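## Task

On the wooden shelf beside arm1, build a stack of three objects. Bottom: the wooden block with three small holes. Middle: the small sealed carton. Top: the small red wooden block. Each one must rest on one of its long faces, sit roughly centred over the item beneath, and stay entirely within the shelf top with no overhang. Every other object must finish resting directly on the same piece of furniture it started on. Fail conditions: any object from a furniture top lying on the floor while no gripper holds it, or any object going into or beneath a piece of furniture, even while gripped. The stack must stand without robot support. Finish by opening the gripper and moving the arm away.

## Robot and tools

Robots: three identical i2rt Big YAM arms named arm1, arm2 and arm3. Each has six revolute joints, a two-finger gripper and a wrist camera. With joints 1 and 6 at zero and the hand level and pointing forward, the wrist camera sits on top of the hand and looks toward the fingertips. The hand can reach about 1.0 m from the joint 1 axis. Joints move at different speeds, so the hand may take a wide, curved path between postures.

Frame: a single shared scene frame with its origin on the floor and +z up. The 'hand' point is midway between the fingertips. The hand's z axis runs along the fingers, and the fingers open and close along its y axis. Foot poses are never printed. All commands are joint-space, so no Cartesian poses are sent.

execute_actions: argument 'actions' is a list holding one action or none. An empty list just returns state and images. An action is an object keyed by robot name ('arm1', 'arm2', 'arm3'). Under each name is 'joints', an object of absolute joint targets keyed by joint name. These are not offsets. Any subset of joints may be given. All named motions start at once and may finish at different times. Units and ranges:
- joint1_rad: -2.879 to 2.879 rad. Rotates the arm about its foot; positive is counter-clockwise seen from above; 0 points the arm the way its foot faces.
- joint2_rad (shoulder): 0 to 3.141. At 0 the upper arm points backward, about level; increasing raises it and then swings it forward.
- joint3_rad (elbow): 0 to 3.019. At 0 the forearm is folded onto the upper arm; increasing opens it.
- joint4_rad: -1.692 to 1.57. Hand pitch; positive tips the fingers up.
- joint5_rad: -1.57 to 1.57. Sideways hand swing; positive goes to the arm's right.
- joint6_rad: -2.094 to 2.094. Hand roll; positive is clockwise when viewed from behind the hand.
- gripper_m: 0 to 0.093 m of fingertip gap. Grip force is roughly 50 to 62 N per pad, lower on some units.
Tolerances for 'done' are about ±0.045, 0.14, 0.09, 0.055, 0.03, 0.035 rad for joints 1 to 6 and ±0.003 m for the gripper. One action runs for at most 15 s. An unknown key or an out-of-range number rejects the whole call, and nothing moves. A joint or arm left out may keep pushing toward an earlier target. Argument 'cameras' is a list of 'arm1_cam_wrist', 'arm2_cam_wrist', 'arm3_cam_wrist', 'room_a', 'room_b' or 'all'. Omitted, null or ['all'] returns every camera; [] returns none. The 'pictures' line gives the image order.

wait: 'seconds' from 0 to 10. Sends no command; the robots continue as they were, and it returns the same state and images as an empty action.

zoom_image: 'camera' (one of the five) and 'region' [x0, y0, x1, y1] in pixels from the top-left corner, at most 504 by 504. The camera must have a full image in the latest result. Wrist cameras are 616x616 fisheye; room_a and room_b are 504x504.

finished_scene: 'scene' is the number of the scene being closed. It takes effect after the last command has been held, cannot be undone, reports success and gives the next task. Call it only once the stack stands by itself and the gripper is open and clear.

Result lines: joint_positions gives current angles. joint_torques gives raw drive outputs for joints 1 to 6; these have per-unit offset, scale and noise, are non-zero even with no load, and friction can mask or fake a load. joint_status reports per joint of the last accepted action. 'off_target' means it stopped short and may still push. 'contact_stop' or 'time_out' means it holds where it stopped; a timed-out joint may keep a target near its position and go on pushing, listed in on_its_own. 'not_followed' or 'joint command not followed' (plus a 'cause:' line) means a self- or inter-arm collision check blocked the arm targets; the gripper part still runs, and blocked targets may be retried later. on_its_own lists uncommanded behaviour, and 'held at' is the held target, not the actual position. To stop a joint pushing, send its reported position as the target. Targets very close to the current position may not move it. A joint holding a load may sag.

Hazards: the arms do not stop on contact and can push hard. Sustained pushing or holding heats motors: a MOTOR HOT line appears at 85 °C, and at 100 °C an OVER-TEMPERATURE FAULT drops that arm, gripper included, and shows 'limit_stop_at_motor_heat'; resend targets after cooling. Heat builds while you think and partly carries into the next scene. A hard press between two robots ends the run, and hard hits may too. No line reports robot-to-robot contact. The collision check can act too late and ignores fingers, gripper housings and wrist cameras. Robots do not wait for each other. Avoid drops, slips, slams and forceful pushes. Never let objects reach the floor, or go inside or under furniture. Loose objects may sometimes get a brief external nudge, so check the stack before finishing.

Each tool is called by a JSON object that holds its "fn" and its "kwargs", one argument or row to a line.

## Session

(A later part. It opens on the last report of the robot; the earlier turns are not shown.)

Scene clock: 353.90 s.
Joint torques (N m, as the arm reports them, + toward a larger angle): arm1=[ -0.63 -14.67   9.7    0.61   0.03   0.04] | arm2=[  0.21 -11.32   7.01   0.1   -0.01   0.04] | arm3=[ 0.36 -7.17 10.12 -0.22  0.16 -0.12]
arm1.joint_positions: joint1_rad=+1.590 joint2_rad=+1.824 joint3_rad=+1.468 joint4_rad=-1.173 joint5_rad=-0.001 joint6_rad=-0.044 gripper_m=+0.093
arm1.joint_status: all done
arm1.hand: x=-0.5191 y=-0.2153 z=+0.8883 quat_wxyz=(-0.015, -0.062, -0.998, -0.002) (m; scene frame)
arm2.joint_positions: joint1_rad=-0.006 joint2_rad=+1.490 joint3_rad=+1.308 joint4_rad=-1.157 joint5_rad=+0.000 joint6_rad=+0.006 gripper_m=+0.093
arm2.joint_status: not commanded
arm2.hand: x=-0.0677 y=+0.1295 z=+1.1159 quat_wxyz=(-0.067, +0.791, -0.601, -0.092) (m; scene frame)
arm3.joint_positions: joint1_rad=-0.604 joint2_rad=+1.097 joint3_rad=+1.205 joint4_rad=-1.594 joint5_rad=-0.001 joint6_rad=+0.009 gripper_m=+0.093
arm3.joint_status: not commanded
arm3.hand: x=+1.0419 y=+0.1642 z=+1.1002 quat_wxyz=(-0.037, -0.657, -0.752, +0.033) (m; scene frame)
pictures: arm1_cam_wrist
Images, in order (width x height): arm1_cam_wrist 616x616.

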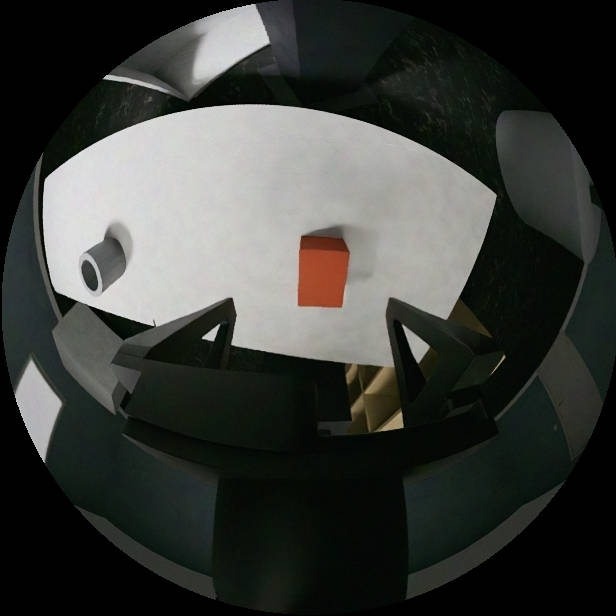

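{"fn": "execute_actions", "kwargs": {
  "actions": [
    {"arm1":{"joints":{"joint1_rad":1.56,"joint6_rad":-0.075,"joint2_rad":1.93,"joint3_rad":1.335,"joint4_rad":-0.94}}}
  ],
  "cameras": ["arm1_cam_wrist"]
}}

Scene clock: 363.57 s.
Joint torques (N m, as the arm reports them, + toward a larger angle): arm1=[ -0.34 -15.87  10.08   1.     0.03  -0.09] | arm2=[  0.55 -10.97   7.03   0.27   0.01   0.03] | arm3=[ 0.38 -7.2  10.12 -0.22  0.16 -0.12]
arm1.joint_positions: joint1_rad=+1.566 joint2_rad=+1.934 joint3_rad=+1.324 joint4_rad=-0.954 joint5_rad=-0.001 joint6_rad=-0.067 gripper_m=+0.093
arm1.joint_status: all done
arm1.hand: x=-0.5386 y=-0.2245 z=+0.7826 quat_wxyz=(+0.002, -0.063, -0.998, -0.004) (m; scene frame)
arm2.joint_positions: joint1_rad=-0.006 joint2_rad=+1.490 joint3_rad=+1.308 joint4_rad=-1.157 joint5_rad=+0.000 joint6_rad=+0.006 gripper_m=+0.093
arm2.joint_status: not commanded
arm2.hand: x=-0.0677 y=+0.1295 z=+1.1159 quat_wxyz=(-0.067, +0.791, -0.601, -0.092) (m; scene frame)
arm3.joint_positions: joint1_rad=-0.604 joint2_rad=+1.097 joint3_rad=+1.205 joint4_rad=-1.594 joint5_rad=-0.001 joint6_rad=+0.009 gripper_m=+0.093
arm3.joint_status: not commanded
arm3.hand: x=+1.0419 y=+0.1642 z=+1.1002 quat_wxyz=(-0.037, -0.657, -0.752, +0.033) (m; scene frame)
pictures: arm1_cam_wrist
Images, in order (width x height): arm1_cam_wrist 616x616.

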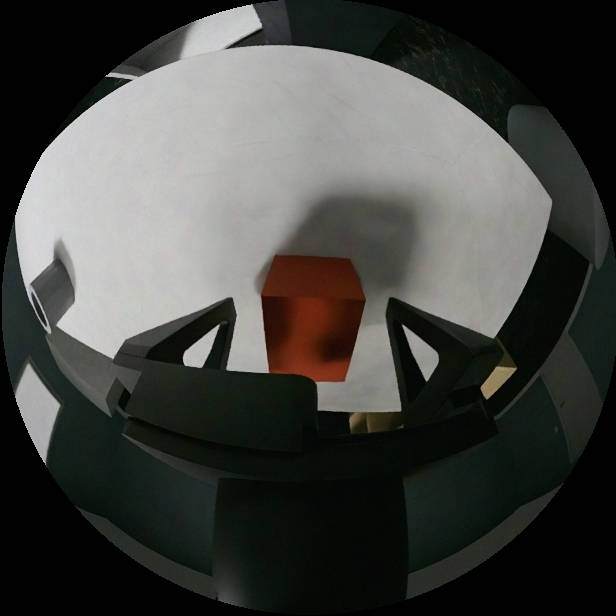

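{"fn": "execute_actions", "kwargs": {
  "actions": [
    {"arm1":{"joints":{"gripper_m":0.03}}}
  ],
  "cameras": []
}}

{"fn": "execute_actions", "kwargs": {
  "actions": [
    {"arm1":{"joints":{"joint2_rad":1.72,"joint4_rad":-1.17}}}
  ],
  "cameras": []
}}

{"fn": "execute_actions", "kwargs": {
  "actions": [
    {"arm1":{"joints":{"joint1_rad":-0.685,"joint2_rad":2.05,"joint3_rad":1.745,"joint4_rad":-1.23,"joint6_rad":-0.505}}}
  ],
  "cameras": ["arm1_cam_wrist"]
}}

Scene clock: 371.20 s.
Joint torques (N m, as the arm reports them, + toward a larger angle): arm1=[ -0.26 -15.89  10.09   1.02   0.04  -0.08] | arm2=[  0.55 -11.22   6.96   0.1   -0.02  -0.02] | arm3=[ 0.4  -7.16 10.13 -0.22  0.16 -0.11]
arm1.joint_positions: joint1_rad=+1.566 joint2_rad=+1.934 joint3_rad=+1.324 joint4_rad=-0.954 joint5_rad=-0.001 joint6_rad=-0.068 gripper_m=+0.045
arm1.joint_status: gripper_m off_target (ended at +0.045, target +0.030)
arm1.hand: x=-0.5386 y=-0.2245 z=+0.7826 quat_wxyz=(+0.002, -0.062, -0.998, -0.004) (m; scene frame)
arm2.joint_positions: joint1_rad=-0.006 joint2_rad=+1.490 joint3_rad=+1.308 joint4_rad=-1.157 joint5_rad=+0.000 joint6_rad=+0.006 gripper_m=+0.093
arm2.joint_status: not commanded
arm2.hand: x=-0.0677 y=+0.1295 z=+1.1159 quat_wxyz=(-0.067, +0.791, -0.601, -0.092) (m; scene frame)
arm3.joint_positions: joint1_rad=-0.604 joint2_rad=+1.097 joint3_rad=+1.205 joint4_rad=-1.594 joint5_rad=-0.001 joint6_rad=+0.009 gripper_m=+0.093
arm3.joint_status: not commanded
arm3.hand: x=+1.0419 y=+0.1642 z=+1.1002 quat_wxyz=(-0.037, -0.657, -0.752, +0.033) (m; scene frame)
pictures: none
No camera images: the call's "cameras" was empty. Leave "cameras" out to get every camera's image.

Scene clock: 372.40 s.
Joint torques (N m, as the arm reports them, + toward a larger angle): arm1=[ -0.34 -12.26  11.21  -0.11   0.04  -0.08] | arm2=[  0.6  -11.24   7.02   0.14   0.     0.01] | arm3=[ 0.39 -7.19 10.11 -0.21  0.16 -0.12]
arm1.joint_positions: joint1_rad=+1.566 joint2_rad=+1.705 joint3_rad=+1.324 joint4_rad=-1.156 joint5_rad=-0.001 joint6_rad=-0.068 gripper_m=+0.045
arm1.joint_status: all done
arm1.hand: x=-0.5687 y=-0.2194 z=+0.8966 quat_wxyz=(-0.011, -0.062, -0.998, -0.002) (m; scene frame)
arm2.joint_positions: joint1_rad=-0.006 joint2_rad=+1.490 joint3_rad=+1.308 joint4_rad=-1.157 joint5_rad=+0.000 joint6_rad=+0.006 gripper_m=+0.093
arm2.joint_status: not commanded
arm2.hand: x=-0.0677 y=+0.1295 z=+1.1159 quat_wxyz=(-0.067, +0.791, -0.601, -0.092) (m; scene frame)
arm3.joint_positions: joint1_rad=-0.604 joint2_rad=+1.097 joint3_rad=+1.205 joint4_rad=-1.594 joint5_rad=-0.001 joint6_rad=+0.009 gripper_m=+0.093
arm3.joint_status: not commanded
arm3.hand: x=+1.0419 y=+0.1642 z=+1.1002 quat_wxyz=(-0.037, -0.657, -0.752, +0.033) (m; scene frame)
pictures: none
No camera images: the call's "cameras" was empty. Leave "cameras" out to get every camera's image.

Scene clock: 374.83 s.
Joint torques (N m, as the arm reports them, + toward a larger angle): arm1=[  0.32 -19.08  11.99   0.05  -0.09  -0.08] | arm2=[  0.57 -11.06   6.99   0.03  -0.02  -0.01] | arm3=[ 0.36 -7.2  10.12 -0.21  0.16 -0.12]
arm1.joint_positions: joint1_rad=-0.691 joint2_rad=+2.060 joint3_rad=+1.728 joint4_rad=-1.221 joint5_rad=+0.001 joint6_rad=-0.497 gripper_m=+0.045
arm1.joint_status: all done
arm1.hand: x=-1.5438 y=-0.5211 z=+0.8572 quat_wxyz=(+0.006, -0.828, -0.560, +0.011) (m; scene frame)
arm2.joint_positions: joint1_rad=-0.006 joint2_rad=+1.490 joint3_rad=+1.308 joint4_rad=-1.157 joint5_rad=+0.000 joint6_rad=+0.006 gripper_m=+0.093
arm2.joint_status: not commanded
arm2.hand: x=-0.0677 y=+0.1295 z=+1.1159 quat_wxyz=(-0.067, +0.791, -0.601, -0.092) (m; scene frame)
arm3.joint_positions: joint1_rad=-0.604 joint2_rad=+1.097 joint3_rad=+1.205 joint4_rad=-1.594 joint5_rad=-0.001 joint6_rad=+0.009 gripper_m=+0.093
arm3.joint_status: not commanded
arm3.hand: x=+1.0419 y=+0.1642 z=+1.1002 quat_wxyz=(-0.037, -0.657, -0.752, +0.033) (m; scene frame)
pictures: arm1_cam_wrist
Images, in order (width x height): arm1_cam_wrist 616x616.

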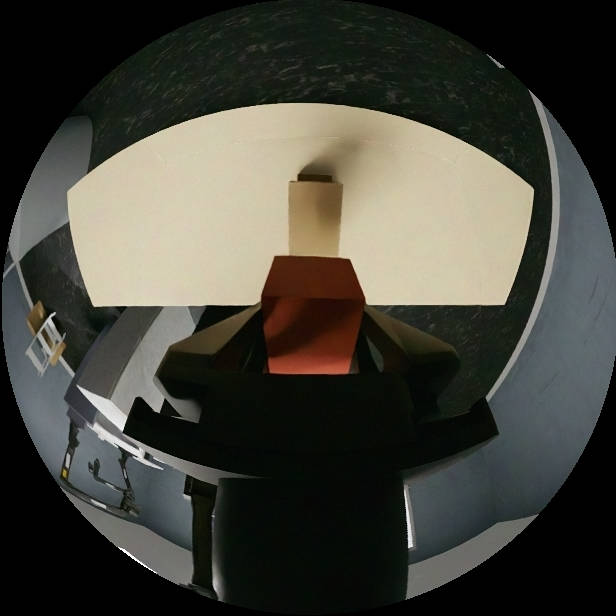

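{"fn": "execute_actions", "kwargs": {
  "actions": [
    {"arm1":{"joints":{"joint2_rad":2.225,"joint4_rad":-1.055}}}
  ],
  "cameras": ["arm1_cam_wrist"]
}}

{"fn": "execute_actions", "kwargs": {
  "actions": [
    {"arm1":{"joints":{"joint2_rad":2.30,"joint4_rad":-1.02}}}
  ],
  "cameras": ["arm1_cam_wrist"]
}}

Scene clock: 384.27 s.
Joint torques (N m, as the arm reports them, + toward a larger angle): arm1=[  0.18 -20.37  11.14   0.99  -0.08  -0.08] | arm2=[  0.01 -10.93   6.89   0.09   0.02   0.  ] | arm3=[ 0.37 -7.18 10.12 -0.22  0.16 -0.12]
arm1.joint_positions: joint1_rad=-0.691 joint2_rad=+2.235 joint3_rad=+1.728 joint4_rad=-1.069 joint5_rad=+0.001 joint6_rad=-0.497 gripper_m=+0.045
arm1.joint_status: all done
arm1.hand: x=-1.5573 y=-0.5306 z=+0.7504 quat_wxyz=(+0.007, -0.828, -0.560, -0.001) (m; scene frame)
arm2.joint_positions: joint1_rad=-0.006 joint2_rad=+1.490 joint3_rad=+1.308 joint4_rad=-1.157 joint5_rad=+0.000 joint6_rad=+0.006 gripper_m=+0.093
arm2.joint_status: not commanded
arm2.hand: x=-0.0677 y=+0.1295 z=+1.1159 quat_wxyz=(-0.067, +0.791, -0.601, -0.092) (m; scene frame)
arm3.joint_positions: joint1_rad=-0.604 joint2_rad=+1.097 joint3_rad=+1.205 joint4_rad=-1.594 joint5_rad=-0.001 joint6_rad=+0.009 gripper_m=+0.093
arm3.joint_status: not commanded
arm3.hand: x=+1.0419 y=+0.1642 z=+1.1002 quat_wxyz=(-0.037, -0.657, -0.752, +0.033) (m; scene frame)
pictures: arm1_cam_wrist
Images, in order (width x height): arm1_cam_wrist 616x616.

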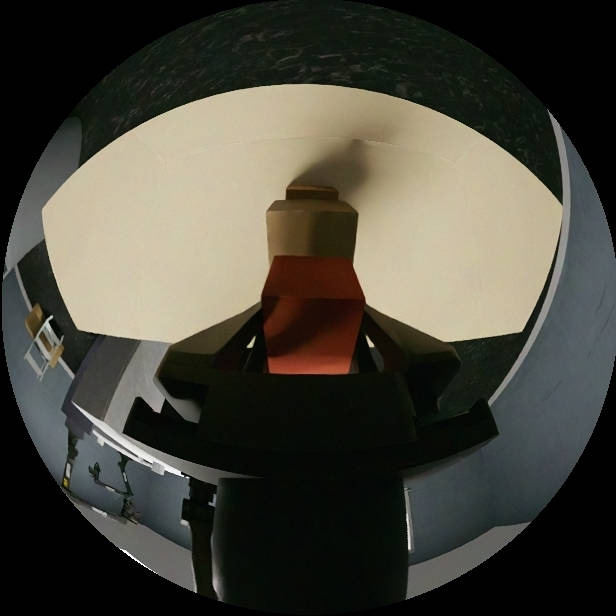

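Scene clock: 385.23 s.
Joint torques (N m, as the arm reports them, + toward a larger angle): arm1=[  0.2  -17.45  10.95   0.85   0.05  -0.07] | arm2=[  0.42 -11.26   6.93   0.13  -0.01  -0.02] | arm3=[ 0.41 -7.18 10.13 -0.23  0.16 -0.11]
arm1.joint_positions: joint1_rad=-0.691 joint2_rad=+2.268 joint3_rad=+1.729 joint4_rad=-1.030 joint5_rad=-0.002 joint6_rad=-0.498 gripper_m=+0.045
arm1.joint_status: all done
arm1.hand: x=-1.5601 y=-0.5332 z=+0.7304 quat_wxyz=(+0.005, -0.828, -0.561, +0.002) (m; scene frame)
arm2.joint_positions: joint1_rad=-0.006 joint2_rad=+1.490 joint3_rad=+1.308 joint4_rad=-1.157 joint5_rad=+0.000 joint6_rad=+0.006 gripper_m=+0.093
arm2.joint_status: not commanded
arm2.hand: x=-0.0677 y=+0.1295 z=+1.1159 quat_wxyz=(-0.067, +0.791, -0.601, -0.092) (m; scene frame)
arm3.joint_positions: joint1_rad=-0.604 joint2_rad=+1.097 joint3_rad=+1.205 joint4_rad=-1.594 joint5_rad=-0.001 joint6_rad=+0.009 gripper_m=+0.093
arm3.joint_status: not commanded
arm3.hand: x=+1.0419 y=+0.1642 z=+1.1002 quat_wxyz=(-0.037, -0.657, -0.752, +0.033) (m; scene frame)
pictures: arm1_cam_wrist
Images, in order (width x height): arm1_cam_wrist 616x616.

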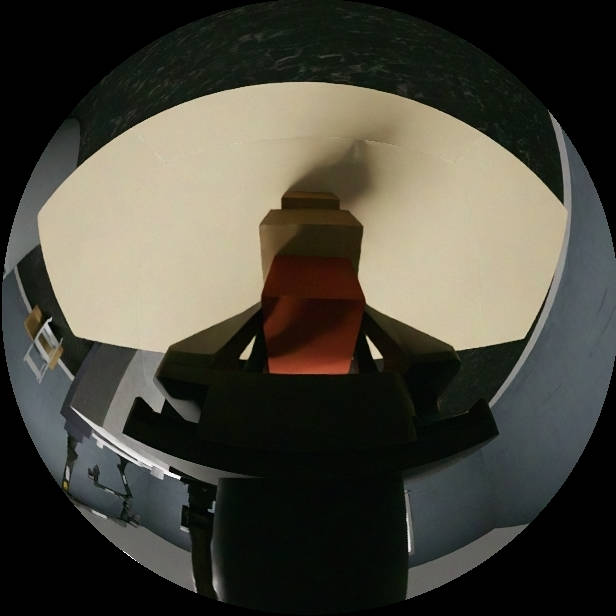

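Contact.

{"fn": "execute_actions", "kwargs": {
  "actions": [
    {"arm1":{"joints":{"joint2_rad":2.27,"gripper_m":0.093}}}
  ],
  "cameras": []
}}

{"fn": "execute_actions", "kwargs": {
  "actions": [
    {"arm1":{"joints":{"joint2_rad":1.85,"joint4_rad":-1.4}}}
  ]
}}

Scene clock: 390.67 s.
Joint torques (N m, as the arm reports them, + toward a larger angle): arm1=[  0.19 -19.69  10.91   0.85   0.04  -0.08] | arm2=[  0.18 -11.04   6.96   0.05   0.05   0.02] | arm3=[ 0.41 -7.19 10.12 -0.22  0.16 -0.12]
arm1.joint_positions: joint1_rad=-0.691 joint2_rad=+2.268 joint3_rad=+1.729 joint4_rad=-1.030 joint5_rad=-0.002 joint6_rad=-0.498 gripper_m=+0.093
arm1.joint_status: all done
arm1.hand: x=-1.5601 y=-0.5332 z=+0.7304 quat_wxyz=(+0.005, -0.828, -0.561, +0.002) (m; scene frame)
arm2.joint_positions: joint1_rad=-0.006 joint2_rad=+1.490 joint3_rad=+1.308 joint4_rad=-1.157 joint5_rad=+0.000 joint6_rad=+0.006 gripper_m=+0.093
arm2.joint_status: not commanded
arm2.hand: x=-0.0677 y=+0.1295 z=+1.1159 quat_wxyz=(-0.067, +0.791, -0.601, -0.092) (m; scene frame)
arm3.joint_positions: joint1_rad=-0.604 joint2_rad=+1.097 joint3_rad=+1.205 joint4_rad=-1.594 joint5_rad=-0.001 joint6_rad=+0.009 gripper_m=+0.093
arm3.joint_status: not commanded
arm3.hand: x=+1.0419 y=+0.1642 z=+1.1002 quat_wxyz=(-0.037, -0.657, -0.752, +0.033) (m; scene frame)
pictures: none
No camera images: the call's "cameras" was empty. Leave "cameras" out to get every camera's image.

Scene clock: 392.27 s.
Joint torques (N m, as the arm reports them, + toward a larger angle): arm1=[  0.19 -15.52  11.6    0.01   0.04  -0.08] | arm2=[  0.22 -11.34   7.     0.1   -0.01   0.01] | arm3=[ 0.39 -7.16 10.12 -0.22  0.16 -0.12]
arm1.joint_positions: joint1_rad=-0.691 joint2_rad=+1.841 joint3_rad=+1.739 joint4_rad=-1.386 joint5_rad=-0.002 joint6_rad=-0.498 gripper_m=+0.093
arm1.joint_status: all done
arm1.hand: x=-1.5140 y=-0.4993 z=+0.9880 quat_wxyz=(+0.002, -0.827, -0.560, +0.043) (m; scene frame)
arm2.joint_positions: joint1_rad=-0.006 joint2_rad=+1.490 joint3_rad=+1.308 joint4_rad=-1.157 joint5_rad=+0.000 joint6_rad=+0.006 gripper_m=+0.093
arm2.joint_status: not commanded
arm2.hand: x=-0.0677 y=+0.1295 z=+1.1159 quat_wxyz=(-0.067, +0.791, -0.601, -0.092) (m; scene frame)
arm3.joint_positions: joint1_rad=-0.604 joint2_rad=+1.097 joint3_rad=+1.205 joint4_rad=-1.594 joint5_rad=-0.001 joint6_rad=+0.009 gripper_m=+0.093
arm3.joint_status: not commanded
arm3.hand: x=+1.0419 y=+0.1642 z=+1.1002 quat_wxyz=(-0.037, -0.657, -0.752, +0.033) (m; scene frame)
pictures: arm1_cam_wrist, arm2_cam_wrist, arm3_cam_wrist, room_a, room_b
Images, in order (width x height): arm1_cam_wrist 616x616, arm2_cam_wrist 616x616, arm3_cam_wrist 616x616, room_a 504x504, room_b 504x504.

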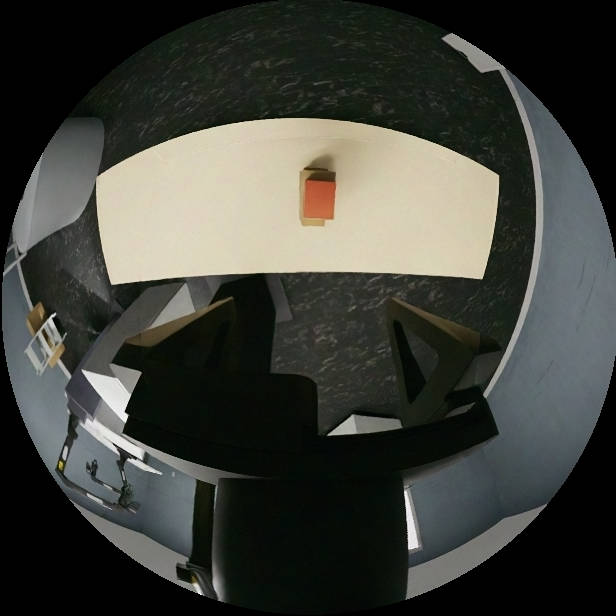

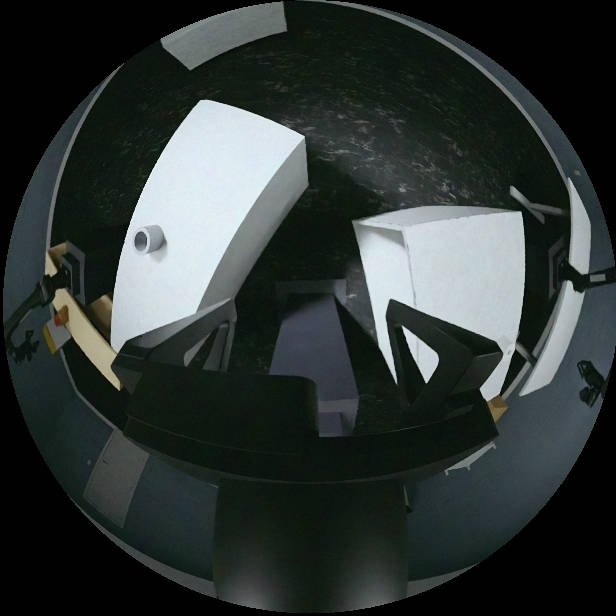

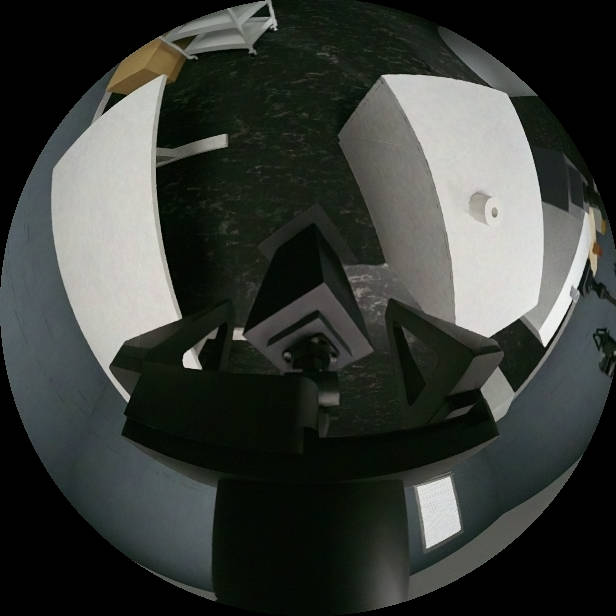

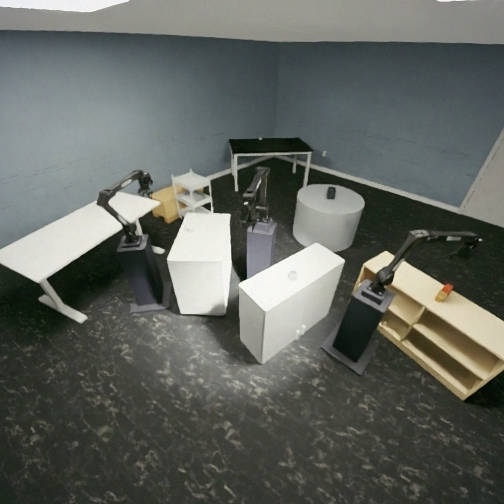

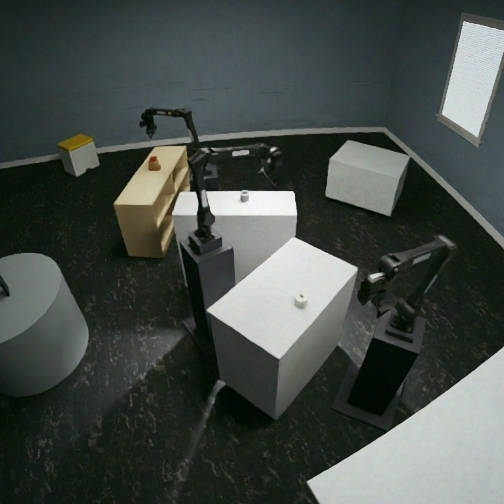

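{"fn": "zoom_image", "kwargs": {
  "camera": "arm1_cam_wrist",
  "region": [270, 140, 370, 240]
}}

Region (270, 140, 370, 240) of arm1_cam_wrist's 616x616 image, scaled by 5.040, with more detail than that image has.

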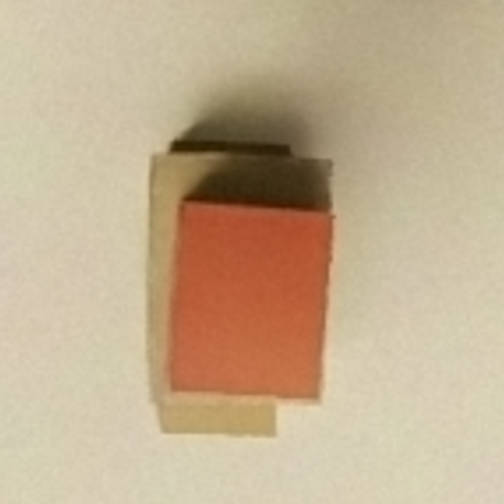

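{"fn": "finished_scene", "kwargs": {
  "scene": 2
}}

The scene is finished: the task was done.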